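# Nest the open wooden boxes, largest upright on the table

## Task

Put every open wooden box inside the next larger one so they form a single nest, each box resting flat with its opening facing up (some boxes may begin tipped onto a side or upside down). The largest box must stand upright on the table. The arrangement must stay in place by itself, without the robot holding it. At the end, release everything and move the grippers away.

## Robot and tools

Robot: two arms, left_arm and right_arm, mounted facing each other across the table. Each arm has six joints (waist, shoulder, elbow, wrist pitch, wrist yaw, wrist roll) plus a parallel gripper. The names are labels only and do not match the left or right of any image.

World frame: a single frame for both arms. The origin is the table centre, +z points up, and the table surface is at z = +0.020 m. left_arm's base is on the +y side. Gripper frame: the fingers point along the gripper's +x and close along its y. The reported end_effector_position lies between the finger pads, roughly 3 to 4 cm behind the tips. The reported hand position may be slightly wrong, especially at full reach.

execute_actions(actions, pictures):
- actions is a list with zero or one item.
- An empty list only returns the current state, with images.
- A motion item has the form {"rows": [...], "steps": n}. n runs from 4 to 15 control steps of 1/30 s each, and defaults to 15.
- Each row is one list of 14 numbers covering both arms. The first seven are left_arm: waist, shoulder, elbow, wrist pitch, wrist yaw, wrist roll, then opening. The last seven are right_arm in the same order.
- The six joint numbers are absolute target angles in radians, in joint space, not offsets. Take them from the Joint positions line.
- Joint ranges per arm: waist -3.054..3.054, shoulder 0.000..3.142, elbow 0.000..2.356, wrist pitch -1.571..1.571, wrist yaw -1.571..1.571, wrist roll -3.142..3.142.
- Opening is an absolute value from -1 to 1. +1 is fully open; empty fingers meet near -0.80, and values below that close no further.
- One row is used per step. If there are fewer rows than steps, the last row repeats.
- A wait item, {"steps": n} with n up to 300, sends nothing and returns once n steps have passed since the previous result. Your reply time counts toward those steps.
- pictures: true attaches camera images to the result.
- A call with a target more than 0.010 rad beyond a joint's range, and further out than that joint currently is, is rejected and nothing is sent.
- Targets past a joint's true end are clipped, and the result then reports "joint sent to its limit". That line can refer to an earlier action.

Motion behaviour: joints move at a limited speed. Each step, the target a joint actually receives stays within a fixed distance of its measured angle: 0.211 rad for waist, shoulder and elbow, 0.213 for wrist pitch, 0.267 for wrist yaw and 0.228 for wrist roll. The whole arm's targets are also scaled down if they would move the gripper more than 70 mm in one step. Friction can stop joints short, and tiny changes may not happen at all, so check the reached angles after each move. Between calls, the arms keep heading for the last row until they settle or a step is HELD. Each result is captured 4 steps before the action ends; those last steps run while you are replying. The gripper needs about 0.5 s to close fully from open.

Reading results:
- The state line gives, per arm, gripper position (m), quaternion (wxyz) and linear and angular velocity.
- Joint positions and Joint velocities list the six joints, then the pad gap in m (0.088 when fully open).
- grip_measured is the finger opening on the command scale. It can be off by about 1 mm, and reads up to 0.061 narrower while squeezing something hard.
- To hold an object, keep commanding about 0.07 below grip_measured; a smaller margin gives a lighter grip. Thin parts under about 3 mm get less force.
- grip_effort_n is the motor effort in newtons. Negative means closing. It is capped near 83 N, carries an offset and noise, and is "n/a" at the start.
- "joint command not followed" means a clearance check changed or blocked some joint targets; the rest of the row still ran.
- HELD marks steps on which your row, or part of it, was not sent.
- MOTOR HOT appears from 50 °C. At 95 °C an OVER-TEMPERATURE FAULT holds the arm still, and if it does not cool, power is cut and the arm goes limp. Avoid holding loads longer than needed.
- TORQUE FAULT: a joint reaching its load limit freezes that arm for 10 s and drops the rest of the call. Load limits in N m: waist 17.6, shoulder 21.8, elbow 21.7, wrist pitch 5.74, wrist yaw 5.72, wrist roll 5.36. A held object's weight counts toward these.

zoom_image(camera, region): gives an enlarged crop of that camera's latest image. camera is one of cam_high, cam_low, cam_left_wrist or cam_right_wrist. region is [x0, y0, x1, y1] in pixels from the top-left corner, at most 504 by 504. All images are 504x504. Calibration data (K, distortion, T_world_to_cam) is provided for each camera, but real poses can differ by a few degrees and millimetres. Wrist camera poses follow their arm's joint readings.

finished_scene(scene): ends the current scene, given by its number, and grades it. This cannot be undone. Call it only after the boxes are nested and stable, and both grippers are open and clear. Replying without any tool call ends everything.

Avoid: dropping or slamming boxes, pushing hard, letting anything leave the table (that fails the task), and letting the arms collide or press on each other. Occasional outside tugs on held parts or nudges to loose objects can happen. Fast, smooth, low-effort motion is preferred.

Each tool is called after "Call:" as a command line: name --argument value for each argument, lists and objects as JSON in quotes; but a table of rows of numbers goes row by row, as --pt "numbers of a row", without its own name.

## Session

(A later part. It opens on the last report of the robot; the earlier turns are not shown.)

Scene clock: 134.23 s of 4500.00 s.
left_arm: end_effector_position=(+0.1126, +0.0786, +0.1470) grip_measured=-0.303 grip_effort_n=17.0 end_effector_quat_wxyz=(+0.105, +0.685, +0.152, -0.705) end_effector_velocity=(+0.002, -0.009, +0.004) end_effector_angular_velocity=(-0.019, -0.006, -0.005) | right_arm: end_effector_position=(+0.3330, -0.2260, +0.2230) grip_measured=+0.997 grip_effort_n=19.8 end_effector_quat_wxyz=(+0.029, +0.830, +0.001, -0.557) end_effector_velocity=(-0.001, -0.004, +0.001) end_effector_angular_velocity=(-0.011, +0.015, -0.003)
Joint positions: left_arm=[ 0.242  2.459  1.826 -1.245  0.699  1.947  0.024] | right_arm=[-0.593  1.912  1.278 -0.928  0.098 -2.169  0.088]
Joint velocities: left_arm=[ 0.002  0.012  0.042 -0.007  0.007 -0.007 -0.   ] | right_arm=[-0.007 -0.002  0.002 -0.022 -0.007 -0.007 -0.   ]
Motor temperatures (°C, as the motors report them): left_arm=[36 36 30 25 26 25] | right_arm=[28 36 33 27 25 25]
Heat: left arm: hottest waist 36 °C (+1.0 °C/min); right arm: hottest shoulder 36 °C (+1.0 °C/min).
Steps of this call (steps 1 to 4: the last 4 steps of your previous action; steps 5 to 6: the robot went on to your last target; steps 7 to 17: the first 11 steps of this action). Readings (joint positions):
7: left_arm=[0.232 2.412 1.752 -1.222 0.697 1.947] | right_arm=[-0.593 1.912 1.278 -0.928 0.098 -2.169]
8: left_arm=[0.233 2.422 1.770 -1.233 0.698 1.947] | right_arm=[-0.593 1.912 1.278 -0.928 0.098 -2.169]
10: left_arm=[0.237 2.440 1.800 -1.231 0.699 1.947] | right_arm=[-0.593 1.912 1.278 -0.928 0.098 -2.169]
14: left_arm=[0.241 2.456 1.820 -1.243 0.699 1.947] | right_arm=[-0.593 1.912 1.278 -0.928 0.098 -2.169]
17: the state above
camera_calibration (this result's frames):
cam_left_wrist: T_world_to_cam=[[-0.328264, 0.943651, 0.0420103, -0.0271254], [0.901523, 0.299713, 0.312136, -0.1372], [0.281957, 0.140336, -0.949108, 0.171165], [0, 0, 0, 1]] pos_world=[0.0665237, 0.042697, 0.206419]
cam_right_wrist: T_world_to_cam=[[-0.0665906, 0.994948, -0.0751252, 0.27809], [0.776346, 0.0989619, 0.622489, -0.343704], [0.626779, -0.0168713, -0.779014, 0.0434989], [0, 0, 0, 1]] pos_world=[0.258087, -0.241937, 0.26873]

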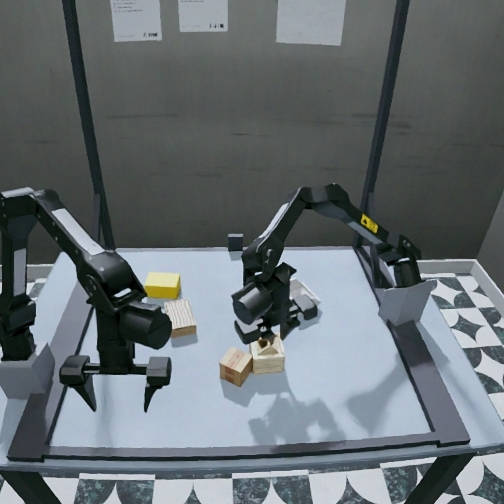

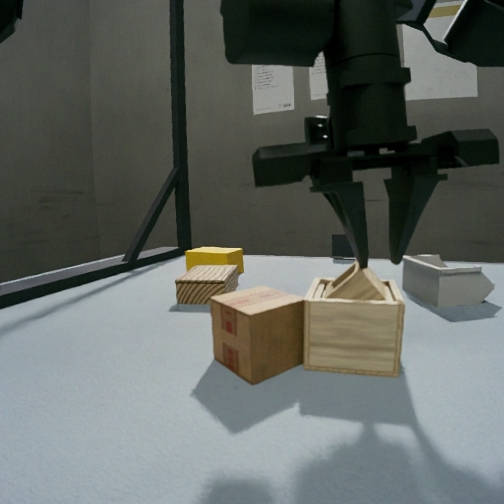

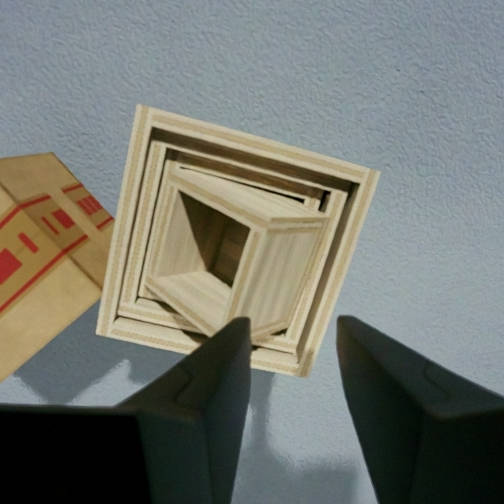

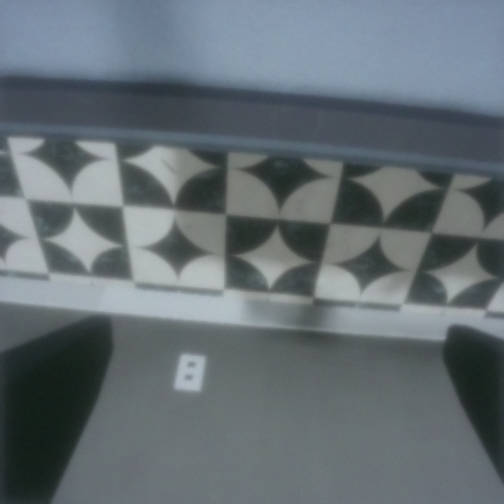

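Call:
execute_actions --actions '[{"rows":[[0.244,2.415,1.85,-1.31,0.703,1.95,-0.3,-0.593,1.912,1.278,-0.928,0.098,-2.169,1]],"steps":15}]' --pictures true

Scene clock: 134.73 s of 4500.00 s.
left_arm: end_effector_position=(+0.1001, +0.0769, +0.1598) grip_measured=-0.303 grip_effort_n=15.1 end_effector_quat_wxyz=(+0.105, +0.682, +0.158, -0.706) end_effector_velocity=(-0.008, +0.002, +0.011) end_effector_angular_velocity=(+0.025, -0.027, -0.014) | right_arm: end_effector_position=(+0.3330, -0.2260, +0.2230) grip_measured=+0.997 grip_effort_n=19.3 end_effector_quat_wxyz=(+0.029, +0.830, +0.001, -0.557) end_effector_velocity=(-0.003, -0.008, +0.001) end_effector_angular_velocity=(-0.032, +0.011, -0.005)
Joint positions: left_arm=[ 0.242  2.43   1.844 -1.304  0.699  1.947  0.024] | right_arm=[-0.593  1.912  1.278 -0.928  0.098 -2.169  0.088]
Joint velocities: left_arm=[-0.002 -0.037  0.002 -0.037 -0.037  0.007 -0.   ] | right_arm=[-0.002 -0.007 -0.002 -0.037  0.007 -0.007 -0.   ]
Motor temperatures (°C, as the motors report them): left_arm=[36 36 30 25 26 25] | right_arm=[28 36 33 27 25 25]
Heat: left arm: hottest waist 36 °C (+1.0 °C/min); right arm: hottest shoulder 36 °C (+1.0 °C/min).
Steps of this call (steps 1 to 4: the last 4 steps of your previous action; steps 5 to 15: the first 11 steps of this action). Readings (joint positions):
5: left_arm=[0.242 2.460 1.831 -1.251 0.699 1.947] | right_arm=[-0.593 1.912 1.278 -0.928 0.098 -2.169]
6: left_arm=[0.242 2.460 1.834 -1.264 0.699 1.947] | right_arm=[-0.593 1.912 1.278 -0.928 0.098 -2.169]
8: left_arm=[0.242 2.454 1.835 -1.284 0.699 1.947] | right_arm=[-0.593 1.912 1.278 -0.928 0.098 -2.169]
12: left_arm=[0.242 2.437 1.841 -1.300 0.699 1.947] | right_arm=[-0.593 1.912 1.278 -0.928 0.098 -2.169]
15: the state above
camera_calibration (this result's frames):
cam_left_wrist: T_world_to_cam=[[-0.335994, 0.940512, 0.0504568, -0.0304432], [0.900958, 0.305323, 0.308304, -0.129128], [0.274558, 0.149048, -0.949949, 0.187283], [0, 0, 0, 1]] pos_world=[0.0546902, 0.0401439, 0.219256]
cam_right_wrist: T_world_to_cam=[[-0.0665906, 0.994948, -0.0751252, 0.27809], [0.776346, 0.0989619, 0.622489, -0.343704], [0.626779, -0.0168713, -0.779014, 0.0434989], [0, 0, 0, 1]] pos_world=[0.258087, -0.241937, 0.26873]

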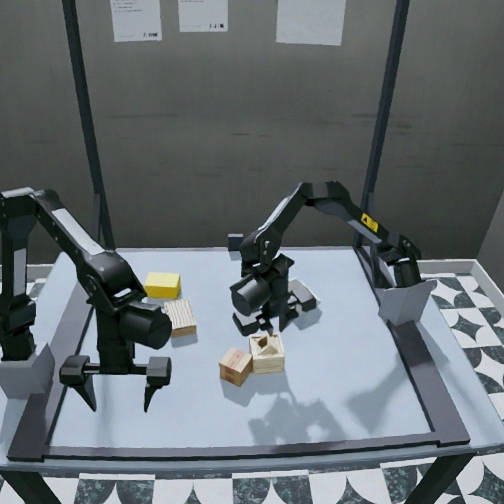

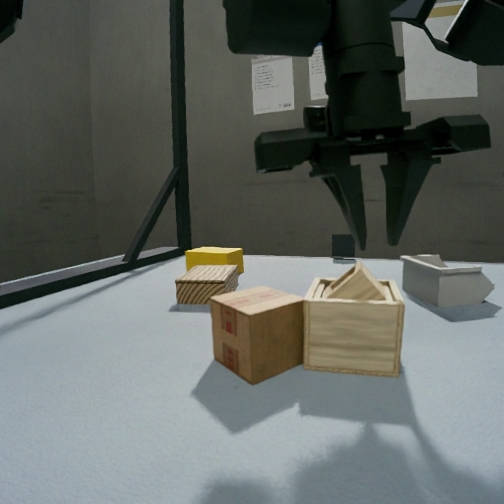

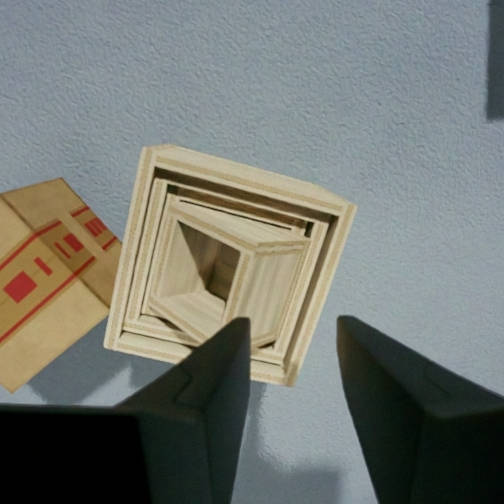

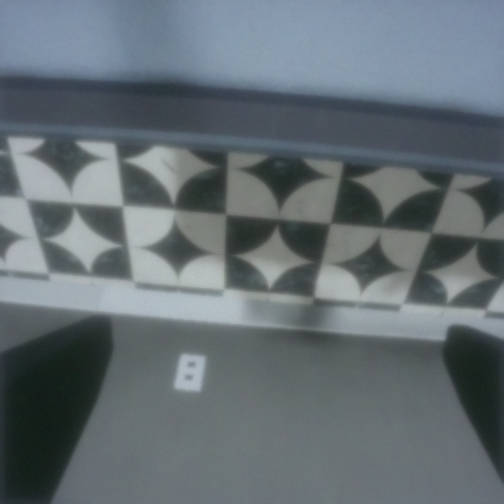

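Call:
execute_actions --actions '[{"rows":[[0.230,2.50,1.95,-1.341,0.703,2.25,-0.3,-0.593,1.912,1.278,-0.928,0.098,-2.169,1]],"steps":15}]' --pictures true

Scene clock: 135.37 s of 4500.00 s.
left_arm: end_effector_position=(+0.1044, +0.0647, +0.1565) grip_measured=-0.303 grip_effort_n=15.6 end_effector_quat_wxyz=(+0.002, +0.690, +0.054, -0.722) end_effector_velocity=(+0.010, +0.000, -0.007) end_effector_angular_velocity=(+0.008, +0.011, -0.112) | right_arm: end_effector_position=(+0.3330, -0.2260, +0.2230) grip_measured=+0.997 grip_effort_n=19.3 end_effector_quat_wxyz=(+0.029, +0.830, +0.001, -0.557) end_effector_velocity=(-0.003, -0.001, -0.001) end_effector_angular_velocity=(+0.003, +0.023, +0.006)
Joint positions: left_arm=[ 0.229  2.484  1.937 -1.337  0.7    2.228  0.024] | right_arm=[-0.593  1.912  1.278 -0.928  0.098 -2.169  0.088]
Joint velocities: left_arm=[ 0.002  0.046  0.037 -0.007 -0.007  0.125 -0.   ] | right_arm=[-0.002 -0.002 -0.002 -0.007 -0.022 -0.007  0.   ]
Motor temperatures (°C, as the motors report them): left_arm=[36 36 30 25 26 25] | right_arm=[28 36 33 27 25 25]
Heat: left arm: hottest waist 36 °C (+1.0 °C/min); right arm: hottest shoulder 36 °C (+1.0 °C/min).
Steps of this call (steps 1 to 4: the last 4 steps of your previous action; steps 5 to 8: the robot went on to your last target; steps 9 to 19: the first 11 steps of this action). Readings (joint positions):
9: left_arm=[0.242 2.432 1.853 -1.316 0.699 1.975] | right_arm=[-0.593 1.912 1.278 -0.928 0.098 -2.169]
10: left_arm=[0.241 2.442 1.873 -1.324 0.699 2.028] | right_arm=[-0.593 1.912 1.278 -0.928 0.098 -2.169]
12: left_arm=[0.237 2.460 1.905 -1.325 0.699 2.117] | right_arm=[-0.593 1.912 1.278 -0.928 0.098 -2.169]
16: left_arm=[0.230 2.477 1.931 -1.335 0.700 2.204] | right_arm=[-0.593 1.912 1.278 -0.928 0.098 -2.169]
19: the state above
camera_calibration (this result's frames):
cam_left_wrist: T_world_to_cam=[[-0.0489023, 0.997758, 0.0456875, -0.0503397], [0.957034, 0.0337183, 0.288009, -0.11339], [0.285822, 0.0578087, -0.956537, 0.190581], [0, 0, 0, 1]] pos_world=[0.0515843, 0.0430329, 0.217255]
cam_right_wrist: T_world_to_cam=[[-0.0665906, 0.994948, -0.0751252, 0.27809], [0.776346, 0.0989619, 0.622489, -0.343704], [0.626779, -0.0168713, -0.779014, 0.0434989], [0, 0, 0, 1]] pos_world=[0.258087, -0.241937, 0.26873]

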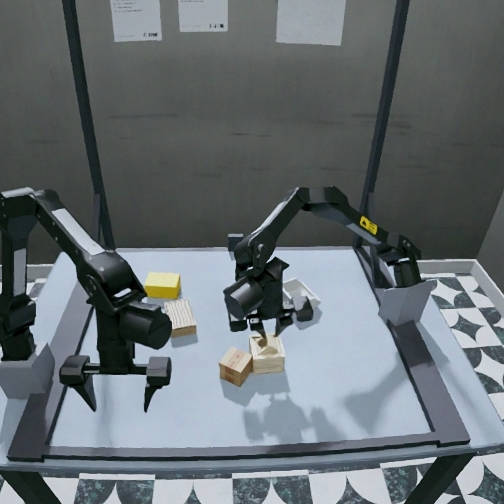

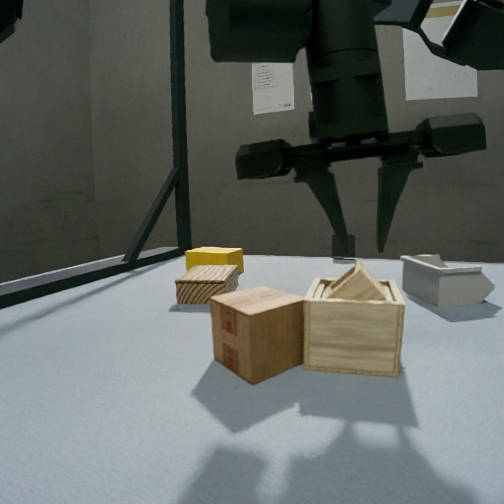

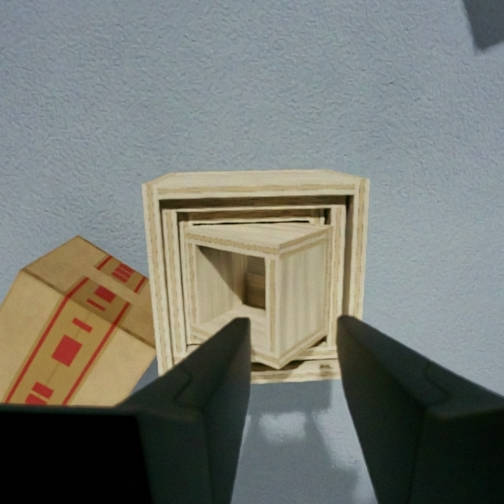

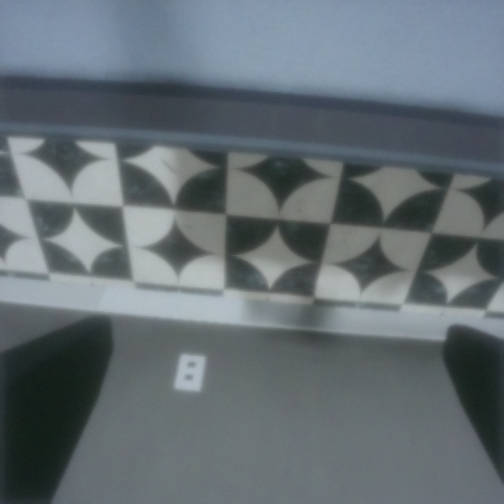

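Call:
execute_actions --actions '[{"rows":[[0.230,2.55,1.94,-1.29,0.703,2.25,-0.3,-0.593,1.912,1.278,-0.928,0.098,-2.169,1]],"steps":15}]' --pictures true

Scene clock: 135.87 s of 4500.00 s.
left_arm: end_effector_position=(+0.1203, +0.0669, +0.1412) grip_measured=-0.303 grip_effort_n=15.1 end_effector_quat_wxyz=(-0.003, +0.689, +0.049, -0.723) end_effector_velocity=(-0.001, +0.000, -0.006) end_effector_angular_velocity=(+0.025, -0.015, +0.006) | right_arm: end_effector_position=(+0.3330, -0.2260, +0.2230) grip_measured=+0.997 grip_effort_n=19.3 end_effector_quat_wxyz=(+0.029, +0.830, +0.001, -0.557) end_effector_velocity=(-0.002, -0.002, +0.001) end_effector_angular_velocity=(+0.005, +0.007, -0.008)
Joint positions: left_arm=[ 0.231  2.537  1.942 -1.295  0.702  2.247  0.024] | right_arm=[-0.593  1.912  1.278 -0.928  0.098 -2.169  0.088]
Joint velocities: left_arm=[-0.017  0.002 -0.002  0.007 -0.022 -0.022 -0.   ] | right_arm=[-0.002 -0.007 -0.002 -0.007 -0.007  0.007 -0.   ]
Motor temperatures (°C, as the motors report them): left_arm=[36 36 30 25 26 25] | right_arm=[28 36 33 27 25 25]
Heat: left arm: hottest waist 36 °C (+1.0 °C/min); right arm: hottest shoulder 36 °C (+1.0 °C/min).
Steps of this call (steps 1 to 4: the last 4 steps of your previous action; steps 5 to 15: the first 11 steps of this action). Readings (joint positions):
5: left_arm=[0.229 2.492 1.940 -1.337 0.700 2.242] | right_arm=[-0.593 1.912 1.278 -0.928 0.098 -2.169]
6: left_arm=[0.229 2.497 1.941 -1.327 0.701 2.243] | right_arm=[-0.593 1.912 1.278 -0.928 0.098 -2.169]
8: left_arm=[0.229 2.511 1.942 -1.309 0.701 2.245] | right_arm=[-0.593 1.912 1.278 -0.928 0.098 -2.169]
12: left_arm=[0.231 2.537 1.942 -1.296 0.702 2.246] | right_arm=[-0.593 1.912 1.278 -0.928 0.098 -2.169]
15: the state above
camera_calibration (this result's frames):
cam_left_wrist: T_world_to_cam=[[-0.0346909, 0.998386, 0.0449662, -0.0527222], [0.958763, 0.0205472, 0.283465, -0.122944], [0.282083, 0.0529455, -0.957928, 0.172226], [0, 0, 0, 1]] pos_world=[0.0674633, 0.0460446, 0.202202]
cam_right_wrist: T_world_to_cam=[[-0.0665906, 0.994948, -0.0751252, 0.27809], [0.776346, 0.0989619, 0.622489, -0.343704], [0.626779, -0.0168713, -0.779014, 0.0434989], [0, 0, 0, 1]] pos_world=[0.258087, -0.241937, 0.26873]

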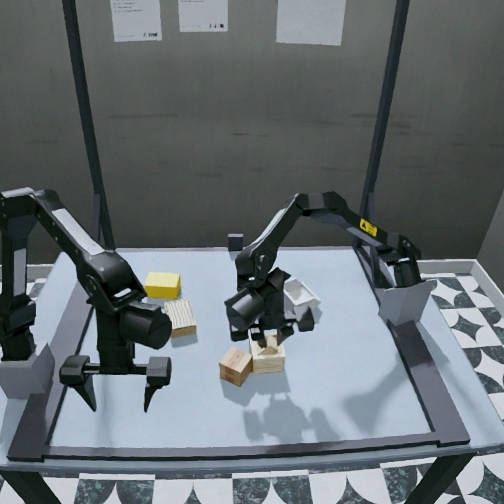

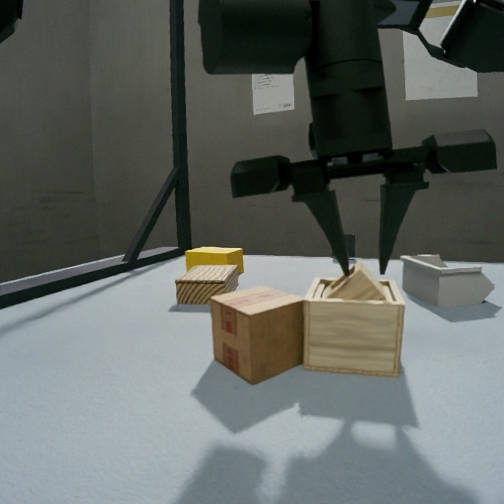

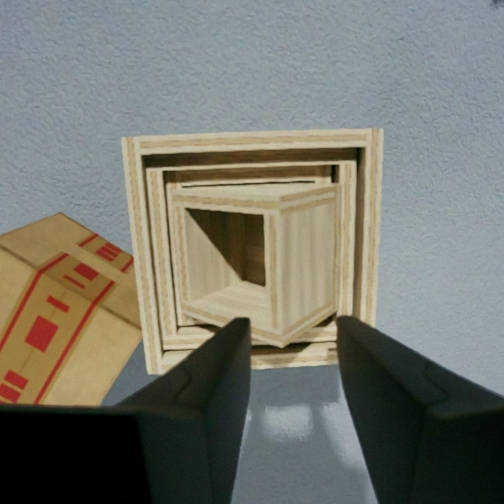

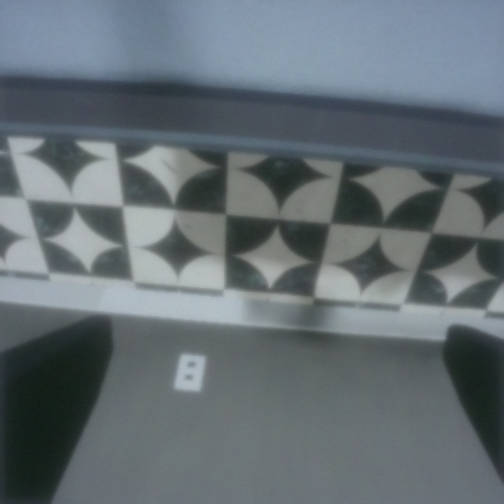

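Call:
execute_actions --actions '[{"rows":[[0.172,2.54,1.905,-1.265,0.703,2.25,-0.3,-0.593,1.912,1.278,-0.928,0.098,-2.169,1]],"steps":15}]' --pictures true

Scene clock: 136.90 s of 4500.00 s.
left_arm: end_effector_position=(+0.1164, +0.0631, +0.1315) grip_measured=-0.303 grip_effort_n=12.3 end_effector_quat_wxyz=(-0.016, +0.691, +0.039, -0.721) end_effector_velocity=(-0.003, +0.004, +0.000) end_effector_angular_velocity=(+0.014, -0.000, +0.013) | right_arm: end_effector_position=(+0.3330, -0.2260, +0.2230) grip_measured=+0.997 grip_effort_n=19.3 end_effector_quat_wxyz=(+0.029, +0.830, +0.001, -0.557) end_effector_velocity=(+0.003, -0.002, +0.000) end_effector_angular_velocity=(-0.002, -0.007, -0.001)
Joint positions: left_arm=[ 0.206  2.534  1.927 -1.259  0.701  2.247  0.024] | right_arm=[-0.593  1.912  1.278 -0.928  0.098 -2.169  0.088]
Joint velocities: left_arm=[-0.002 -0.012 -0.017 -0.007 -0.007 -0.007 -0.   ] | right_arm=[-0.007 -0.002 -0.007  0.007  0.007 -0.007 -0.   ]
Motor temperatures (°C, as the motors report them): left_arm=[36 36 30 25 26 25] | right_arm=[28 36 34 27 25 25]
Heat: left arm: hottest waist 36 °C (+1.0 °C/min); right arm: hottest shoulder 36 °C (+1.0 °C/min).
Steps of this call (steps 1 to 4: the last 4 steps of your previous action; steps 5 to 15: the robot went on to your last target; steps 16 to 20: nothing new was sent; steps 21 to 31: the first 11 steps of this action). Readings (joint positions):
21: left_arm=[0.228 2.538 1.939 -1.288 0.702 2.247] | right_arm=[-0.593 1.912 1.278 -0.928 0.098 -2.169]
22: left_arm=[0.225 2.538 1.934 -1.281 0.702 2.247] | right_arm=[-0.593 1.912 1.278 -0.928 0.098 -2.169]
24: left_arm=[0.215 2.538 1.931 -1.270 0.702 2.247] | right_arm=[-0.593 1.912 1.278 -0.928 0.098 -2.169]
28: left_arm=[0.206 2.536 1.929 -1.261 0.701 2.247] | right_arm=[-0.593 1.912 1.278 -0.928 0.098 -2.169]
31: the state above
camera_calibration (this result's frames):
cam_left_wrist: T_world_to_cam=[[-0.00110351, 0.998867, 0.0475769, -0.0528851], [0.95749, -0.0126688, 0.288188, -0.114777], [0.288464, 0.0458725, -0.956391, 0.163728], [0, 0, 0, 1]] pos_world=[0.0626094, 0.0438604, 0.192182]
cam_right_wrist: T_world_to_cam=[[-0.0665906, 0.994948, -0.0751252, 0.27809], [0.776346, 0.0989619, 0.622489, -0.343704], [0.626779, -0.0168713, -0.779014, 0.0434989], [0, 0, 0, 1]] pos_world=[0.258087, -0.241937, 0.26873]

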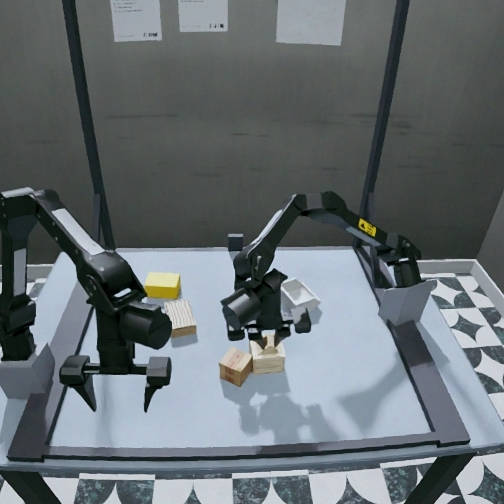

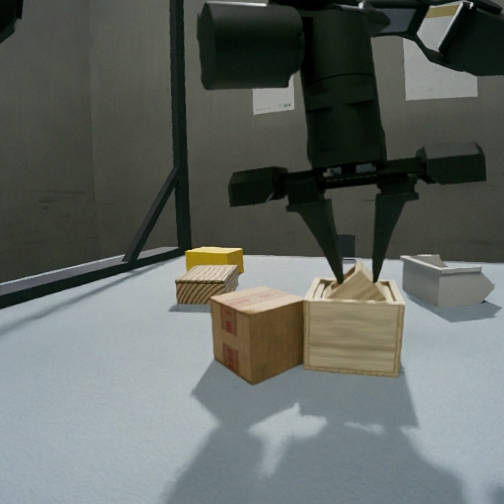

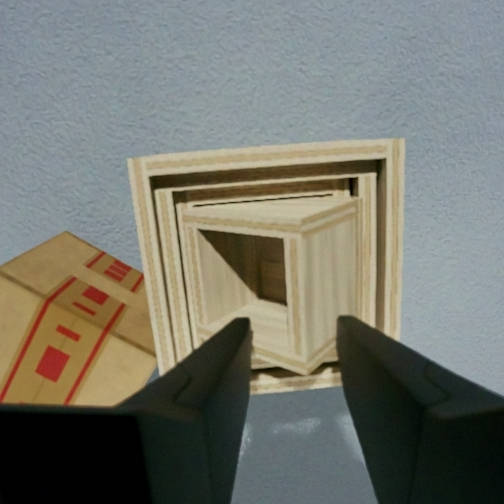

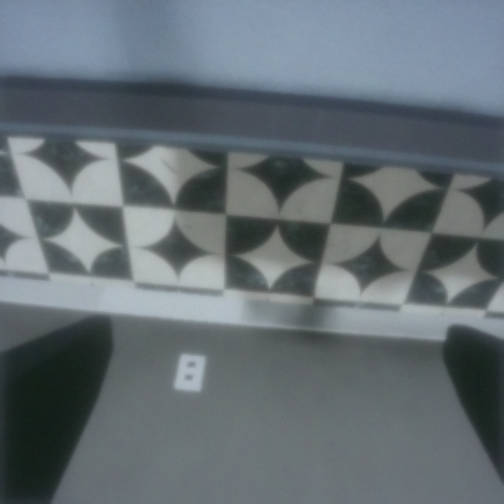

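Call:
execute_actions --actions '[{"rows":[[0.206,2.534,1.927,-1.259,0.701,2.247,-0.9,-0.593,1.912,1.278,-0.928,0.098,-2.169,1]],"steps":15}]' --pictures true

Scene clock: 137.40 s of 4500.00 s.
left_arm: end_effector_position=(+0.1199, +0.0642, +0.1410) grip_measured=-0.753 grip_effort_n=-83.5 end_effector_quat_wxyz=(-0.006, +0.694, +0.038, -0.719) end_effector_velocity=(-0.002, -0.001, +0.002) end_effector_angular_velocity=(+0.005, -0.006, +0.003) | right_arm: end_effector_position=(+0.3330, -0.2260, +0.2230) grip_measured=+0.997 grip_effort_n=19.8 end_effector_quat_wxyz=(+0.029, +0.830, +0.001, -0.557) end_effector_velocity=(+0.002, +0.001, +0.002) end_effector_angular_velocity=(+0.013, +0.000, +0.004)
Joint positions: left_arm=[ 0.226  2.524  1.928 -1.267  0.7    2.247  0.002] | right_arm=[-0.593  1.912  1.278 -0.928  0.098 -2.169  0.088]
Joint velocities: left_arm=[-0.002 -0.007  0.002 -0.007 -0.007 -0.007 -0.   ] | right_arm=[-0.007 -0.002  0.002  0.007 -0.007 -0.007 -0.   ]
Motor temperatures (°C, as the motors report them): left_arm=[36 36 30 25 26 25] | right_arm=[28 36 34 27 25 25]
Heat: left arm: hottest waist 36 °C (+1.0 °C/min); right arm: hottest shoulder 36 °C (+1.0 °C/min).
Steps of this call (steps 1 to 4: the last 4 steps of your previous action; steps 5 to 15: the first 11 steps of this action). Readings (joint positions):
5: left_arm=[0.206 2.533 1.926 -1.258 0.701 2.247] | right_arm=[-0.593 1.912 1.278 -0.928 0.098 -2.169]
6: left_arm=[0.209 2.532 1.926 -1.261 0.701 2.247] | right_arm=[-0.593 1.912 1.278 -0.928 0.098 -2.169]
8: left_arm=[0.221 2.524 1.927 -1.268 0.700 2.247] | right_arm=[-0.593 1.912 1.278 -0.928 0.098 -2.169]
12: left_arm=[0.226 2.524 1.928 -1.267 0.700 2.247] | right_arm=[-0.593 1.912 1.278 -0.928 0.098 -2.169]
15: the state above
camera_calibration (this result's frames):
cam_left_wrist: T_world_to_cam=[[-0.0138541, 0.999356, 0.0330938, -0.0508931], [0.955232, 0.00344566, 0.295838, -0.122696], [0.295533, 0.0357108, -0.954665, 0.171267], [0, 0, 0, 1]] pos_world=[0.0658832, 0.045167, 0.201485]
cam_right_wrist: T_world_to_cam=[[-0.0665906, 0.994948, -0.0751252, 0.27809], [0.776346, 0.0989619, 0.622489, -0.343704], [0.626779, -0.0168713, -0.779014, 0.0434989], [0, 0, 0, 1]] pos_world=[0.258087, -0.241937, 0.26873]

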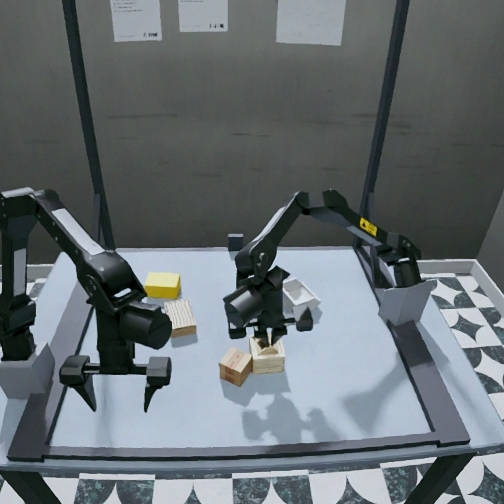

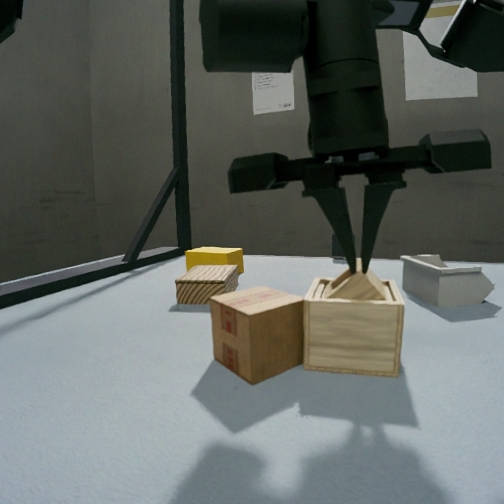

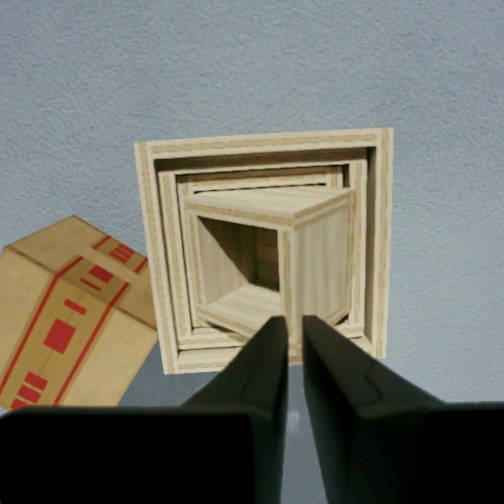

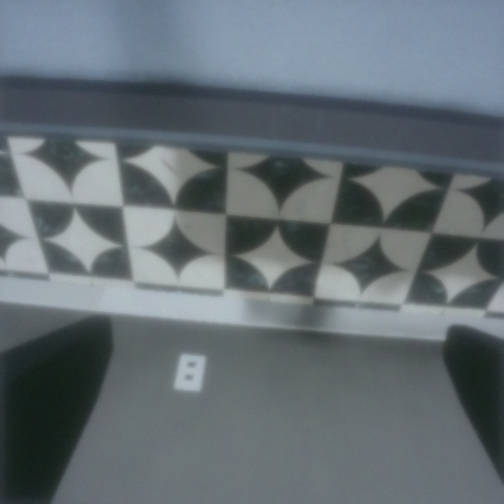

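Call:
execute_actions --actions '[{"rows":[[0.226,2.47,1.928,-1.31,0.701,2.247,-0.3,-0.593,1.912,1.278,-0.928,0.098,-2.169,1]],"steps":10}]'

Call:
execute_actions --actions '[{"rows":[[0.198,2.47,1.885,-1.278,0.701,2.247,-0.3,-0.593,1.912,1.278,-0.928,0.098,-2.169,1]],"steps":15}]' --pictures true

Scene clock: 137.83 s of 4500.00 s.
left_arm: end_effector_position=(+0.1105, +0.0637, +0.1470) grip_measured=-0.433 grip_effort_n=16.5 end_effector_quat_wxyz=(-0.008, +0.692, +0.041, -0.720) end_effector_velocity=(-0.044, -0.013, +0.034) end_effector_angular_velocity=(-0.000, -0.017, -0.037) | right_arm: end_effector_position=(+0.3330, -0.2260, +0.2230) grip_measured=+0.997 grip_effort_n=20.2 end_effector_quat_wxyz=(+0.029, +0.830, +0.001, -0.557) end_effector_velocity=(-0.003, -0.001, -0.003) end_effector_angular_velocity=(-0.001, +0.025, +0.005)
Joint positions: left_arm=[ 0.222  2.502  1.928 -1.297  0.7    2.247  0.018] | right_arm=[-0.593  1.912  1.278 -0.928  0.098 -2.169  0.088]
Joint velocities: left_arm=[-0.027 -0.129  0.002 -0.095 -0.007 -0.007  0.048] | right_arm=[-0.002  0.002 -0.002 -0.007 -0.022 -0.007 -0.   ]
Motor temperatures (°C, as the motors report them): left_arm=[36 36 30 25 26 25] | right_arm=[28 36 34 27 25 25]
Heat: left arm: hottest waist 36 °C (+1.0 °C/min); right arm: hottest shoulder 36 °C (+1.0 °C/min).
Steps of this call (steps 1 to 4: the last 4 steps of your previous action; steps 5 to 7: the robot went on to your last target; steps 8 to 13: the first 6 steps of this action). Readings (joint positions):
8: left_arm=[0.227 2.520 1.928 -1.267 0.700 2.247] | right_arm=[-0.593 1.912 1.278 -0.928 0.098 -2.169]
9: left_arm=[0.226 2.516 1.928 -1.272 0.700 2.247] | right_arm=[-0.593 1.912 1.278 -0.928 0.098 -2.169]
11: left_arm=[0.224 2.509 1.928 -1.290 0.700 2.247] | right_arm=[-0.593 1.912 1.278 -0.928 0.098 -2.169]
13: the state above

Scene clock: 138.33 s of 4500.00 s.
left_arm: end_effector_position=(+0.1001, +0.0647, +0.1391) grip_measured=-0.305 grip_effort_n=15.6 end_effector_quat_wxyz=(-0.021, +0.690, +0.040, -0.722) end_effector_velocity=(+0.001, +0.003, -0.001) end_effector_angular_velocity=(+0.015, -0.018, +0.002) | right_arm: end_effector_position=(+0.3330, -0.2260, +0.2230) grip_measured=+0.997 grip_effort_n=19.3 end_effector_quat_wxyz=(+0.029, +0.830, +0.001, -0.557) end_effector_velocity=(-0.000, +0.001, +0.001) end_effector_angular_velocity=(+0.015, +0.013, +0.020)
Joint positions: left_arm=[ 0.195  2.482  1.893 -1.281  0.7    2.247  0.024] | right_arm=[-0.593  1.912  1.278 -0.928  0.098 -2.169  0.088]
Joint velocities: left_arm=[-0.002 -0.007 -0.012  0.007 -0.022 -0.007  0.001] | right_arm=[-0.007 -0.007 -0.002  0.007 -0.022 -0.022 -0.   ]
Motor temperatures (°C, as the motors report them): left_arm=[37 36 30 25 26 25] | right_arm=[28 36 34 27 25 25]
Heat: left arm: hottest waist 37 °C (+2.0 °C/min); right arm: hottest shoulder 36 °C (+1.0 °C/min).
Steps of this call (steps 1 to 4: the last 4 steps of your previous action; steps 5 to 15: the first 11 steps of this action). Readings (joint positions):
5: left_arm=[0.221 2.486 1.926 -1.303 0.700 2.247] | right_arm=[-0.593 1.912 1.278 -0.928 0.098 -2.169]
6: left_arm=[0.219 2.484 1.919 -1.298 0.700 2.247] | right_arm=[-0.593 1.912 1.278 -0.928 0.098 -2.169]
8: left_arm=[0.212 2.482 1.908 -1.291 0.700 2.247] | right_arm=[-0.593 1.912 1.278 -0.928 0.098 -2.169]
12: left_arm=[0.198 2.482 1.894 -1.284 0.700 2.247] | right_arm=[-0.593 1.912 1.278 -0.928 0.098 -2.169]
15: the state above
camera_calibration (this result's frames):
cam_left_wrist: T_world_to_cam=[[0.00486121, 0.998343, 0.0573325, -0.0567503], [0.95822, -0.0210474, 0.285256, -0.100481], [0.28599, 0.0535504, -0.956735, 0.175436], [0, 0, 0, 1]] pos_world=[0.0463857, 0.0451468, 0.199762]
cam_right_wrist: T_world_to_cam=[[-0.0665906, 0.994948, -0.0751252, 0.27809], [0.776346, 0.0989619, 0.622489, -0.343704], [0.626779, -0.0168713, -0.779014, 0.0434989], [0, 0, 0, 1]] pos_world=[0.258087, -0.241937, 0.26873]

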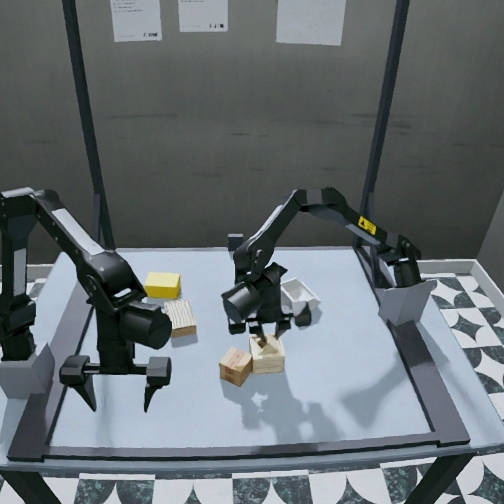

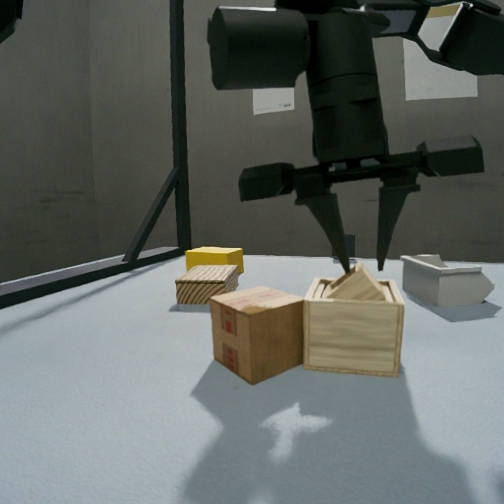

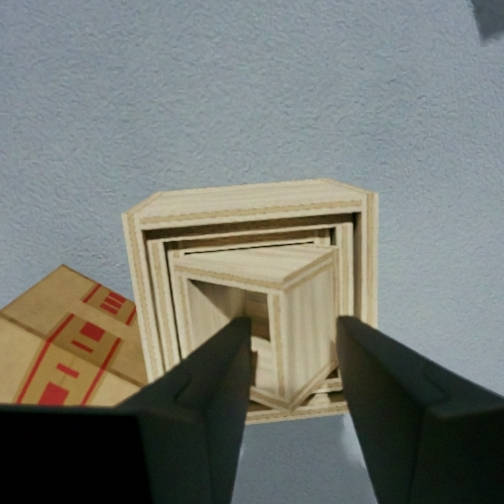

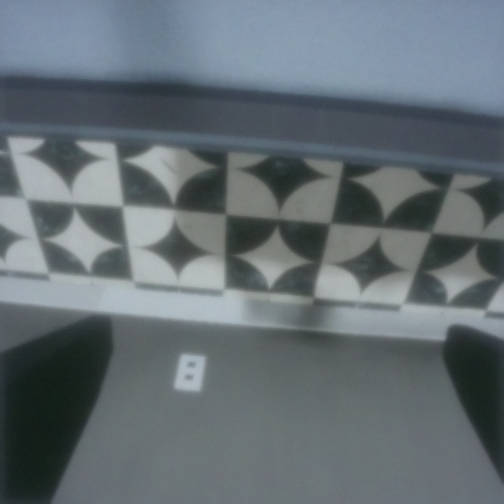

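Call:
execute_actions --actions '[{"rows":[[0.168,2.515,1.893,-1.258,0.701,2.247,-0.3,-0.593,1.912,1.278,-0.928,0.098,-2.169,1]],"steps":15}]' --pictures true

Scene clock: 138.83 s of 4500.00 s.
left_arm: end_effector_position=(+0.0975, +0.0635, +0.1244) grip_measured=-0.303 grip_effort_n=15.1 end_effector_quat_wxyz=(+0.035, -0.688, -0.040, +0.724) end_effector_velocity=(+0.006, +0.002, -0.001) end_effector_angular_velocity=(+0.012, -0.021, +0.020) | right_arm: end_effector_position=(+0.3330, -0.2260, +0.2230) grip_measured=+0.997 grip_effort_n=19.3 end_effector_quat_wxyz=(+0.029, +0.830, +0.001, -0.557) end_effector_velocity=(-0.004, +0.000, -0.003) end_effector_angular_velocity=(-0.003, +0.025, +0.010)
Joint positions: left_arm=[ 0.167  2.502  1.891 -1.262  0.7    2.247  0.024] | right_arm=[-0.593  1.912  1.278 -0.928  0.098 -2.169  0.088]
Joint velocities: left_arm=[ 0.002  0.007  0.002  0.007 -0.022 -0.022 -0.   ] | right_arm=[ 0.002  0.002 -0.002 -0.007 -0.022 -0.007  0.   ]
Motor temperatures (°C, as the motors report them): left_arm=[37 36 30 25 26 25] | right_arm=[28 36 34 27 25 25]
Heat: left arm: hottest waist 37 °C (+2.0 °C/min); right arm: hottest shoulder 36 °C (+1.0 °C/min).
Steps of this call (steps 1 to 4: the last 4 steps of your previous action; steps 5 to 15: the first 11 steps of this action). Readings (joint positions):
5: left_arm=[0.195 2.482 1.891 -1.279 0.700 2.247] | right_arm=[-0.593 1.912 1.278 -0.928 0.098 -2.169]
6: left_arm=[0.193 2.483 1.891 -1.273 0.700 2.247] | right_arm=[-0.593 1.912 1.278 -0.928 0.098 -2.169]
8: left_arm=[0.184 2.487 1.891 -1.267 0.700 2.247] | right_arm=[-0.593 1.912 1.278 -0.928 0.098 -2.169]
12: left_arm=[0.168 2.498 1.891 -1.263 0.700 2.247] | right_arm=[-0.593 1.912 1.278 -0.928 0.098 -2.169]
15: the state above
camera_calibration (this result's frames):
cam_left_wrist: T_world_to_cam=[[0.0250796, 0.996753, 0.0765106, -0.0589708], [0.959739, -0.0454259, 0.277197, -0.0914229], [0.279773, 0.0664782, -0.957762, 0.162098], [0, 0, 0, 1]] pos_world=[0.0438703, 0.0438504, 0.185106]
cam_right_wrist: T_world_to_cam=[[-0.0665906, 0.994948, -0.0751252, 0.27809], [0.776346, 0.0989619, 0.622489, -0.343704], [0.626779, -0.0168713, -0.779014, 0.0434989], [0, 0, 0, 1]] pos_world=[0.258087, -0.241937, 0.26873]

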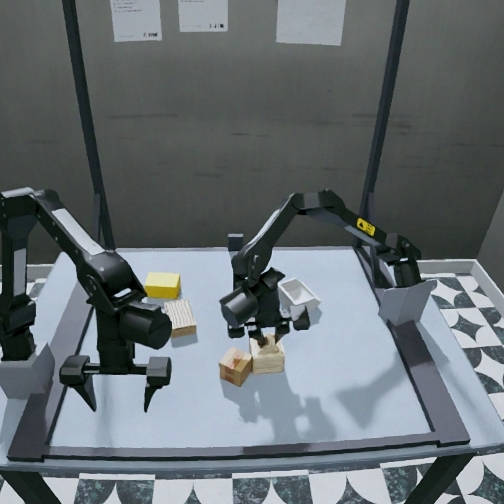

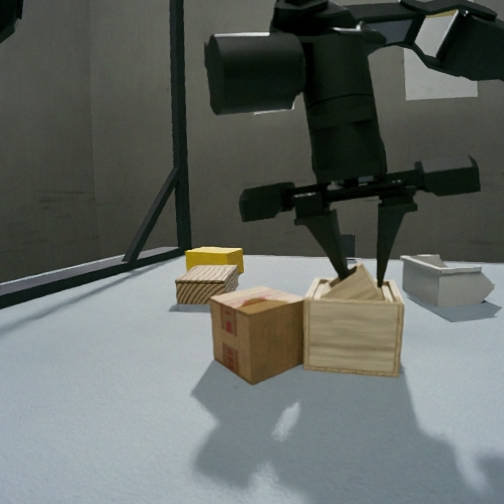

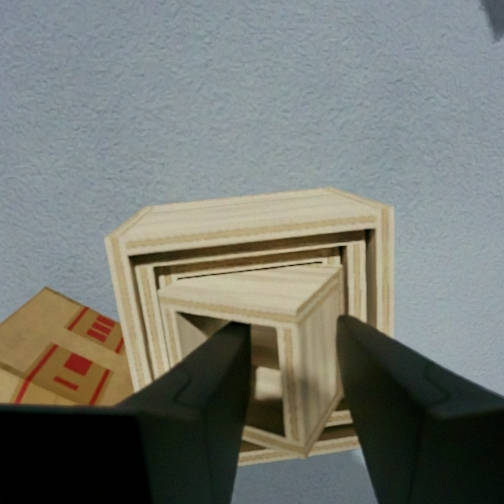

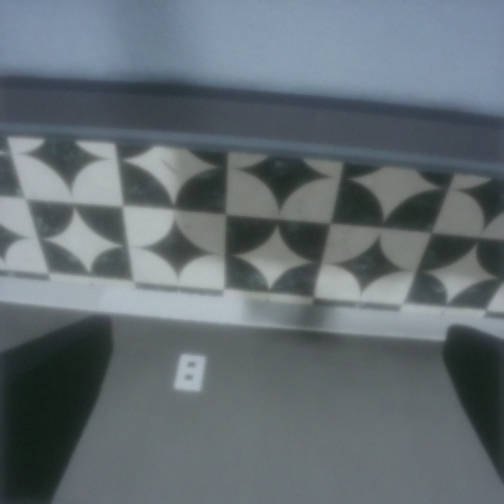

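Close.

Call:
execute_actions --actions '[{"rows":[[0.167,2.502,1.891,-1.262,0.701,2.247,-0.5,-0.593,1.912,1.278,-0.928,0.098,-2.169,1],[0.167,2.502,1.891,-1.262,0.701,2.247,-0.5,-0.593,1.912,1.278,-0.928,0.098,-2.169,1],[0.167,2.502,1.891,-1.262,0.701,2.247,-0.5,-0.593,1.912,1.278,-0.928,0.098,-2.169,1],[0.167,2.502,1.891,-1.262,0.701,2.247,-0.6,-0.593,1.912,1.278,-0.928,0.098,-2.169,1],[0.167,2.502,1.891,-1.262,0.701,2.247,-0.6,-0.593,1.912,1.278,-0.928,0.098,-2.169,1],[0.167,2.502,1.891,-1.262,0.701,2.247,-0.6,-0.593,1.912,1.278,-0.928,0.098,-2.169,1],[0.167,2.502,1.891,-1.262,0.701,2.247,-0.7,-0.593,1.912,1.278,-0.928,0.098,-2.169,1],[0.167,2.502,1.891,-1.262,0.701,2.247,-0.7,-0.593,1.912,1.278,-0.928,0.098,-2.169,1],[0.167,2.502,1.891,-1.262,0.701,2.247,-0.9,-0.593,1.912,1.278,-0.928,0.098,-2.169,1]],"steps":15}]' --pictures true

Scene clock: 139.43 s of 4500.00 s.
left_arm: end_effector_position=(+0.0976, +0.0638, +0.1243) grip_measured=-0.733 grip_effort_n=-83.5 end_effector_quat_wxyz=(+0.035, -0.688, -0.041, +0.724) end_effector_velocity=(+0.004, -0.007, -0.003) end_effector_angular_velocity=(-0.022, -0.027, -0.018) | right_arm: end_effector_position=(+0.3330, -0.2260, +0.2230) grip_measured=+0.997 grip_effort_n=19.3 end_effector_quat_wxyz=(+0.029, +0.830, +0.001, -0.557) end_effector_velocity=(+0.002, -0.004, +0.001) end_effector_angular_velocity=(-0.010, -0.002, -0.003)
Joint positions: left_arm=[ 0.167  2.502  1.891 -1.263  0.699  2.247  0.003] | right_arm=[-0.593  1.912  1.278 -0.928  0.098 -2.169  0.088]
Joint velocities: left_arm=[-0.007 -0.002 -0.002  0.051 -0.007 -0.022 -0.034] | right_arm=[-0.007 -0.002 -0.002 -0.007  0.007 -0.007 -0.   ]
Motor temperatures (°C, as the motors report them): left_arm=[37 36 30 25 26 25] | right_arm=[28 36 34 27 25 25]
Heat: left arm: hottest waist 37 °C (+2.0 °C/min); right arm: hottest shoulder 36 °C (+1.0 °C/min).
Steps of this call (steps 1 to 4: the last 4 steps of your previous action; steps 5 to 7: the robot went on to your last target; steps 8 to 18: the first 11 steps of this action). Readings (joint positions):
8: left_arm=[0.167 2.502 1.891 -1.261 0.700 2.247] | right_arm=[-0.593 1.912 1.278 -0.928 0.098 -2.169]
9: left_arm=[0.167 2.502 1.891 -1.261 0.700 2.247] | right_arm=[-0.593 1.912 1.278 -0.928 0.098 -2.169]
11: left_arm=[0.167 2.502 1.891 -1.263 0.700 2.247] | right_arm=[-0.593 1.912 1.278 -0.928 0.098 -2.169]
15: left_arm=[0.167 2.502 1.891 -1.263 0.700 2.247] | right_arm=[-0.593 1.912 1.278 -0.928 0.098 -2.169]
18: the state above
camera_calibration (this result's frames):
cam_left_wrist: T_world_to_cam=[[0.0241669, 0.996665, 0.0779413, -0.059352], [0.959792, -0.0449418, 0.27709, -0.091438], [0.279669, 0.0681111, -0.957678, 0.16188], [0, 0, 0, 1]] pos_world=[0.0439232, 0.0440189, 0.184991]
cam_right_wrist: T_world_to_cam=[[-0.0665906, 0.994948, -0.0751252, 0.27809], [0.776346, 0.0989619, 0.622489, -0.343704], [0.626779, -0.0168713, -0.779014, 0.0434989], [0, 0, 0, 1]] pos_world=[0.258087, -0.241937, 0.26873]

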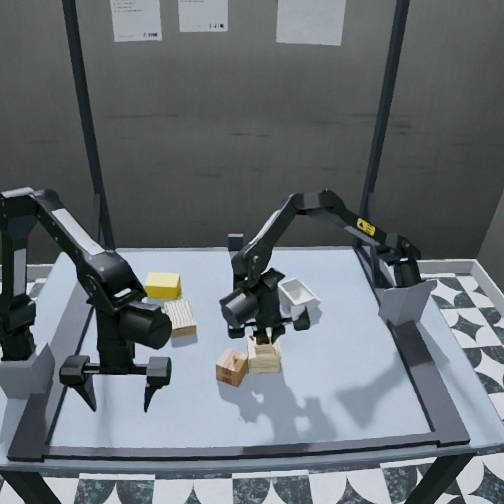

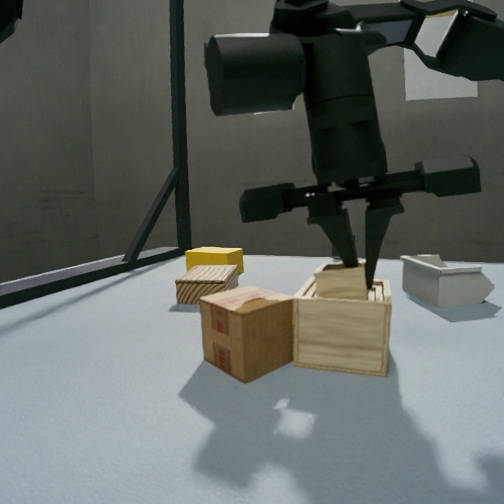

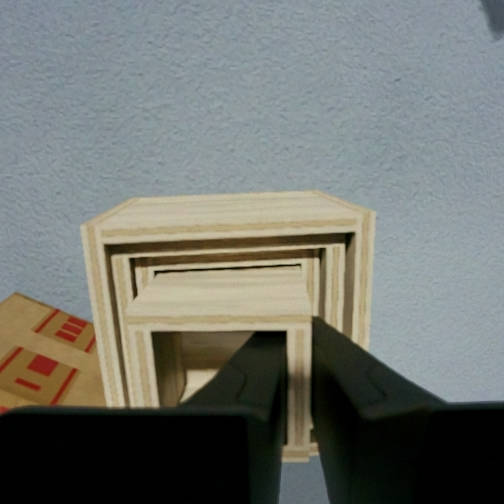

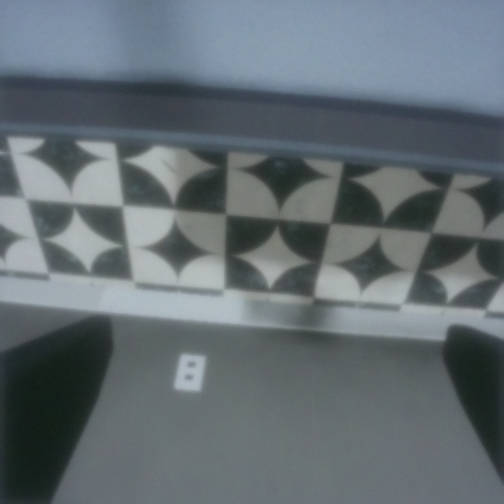

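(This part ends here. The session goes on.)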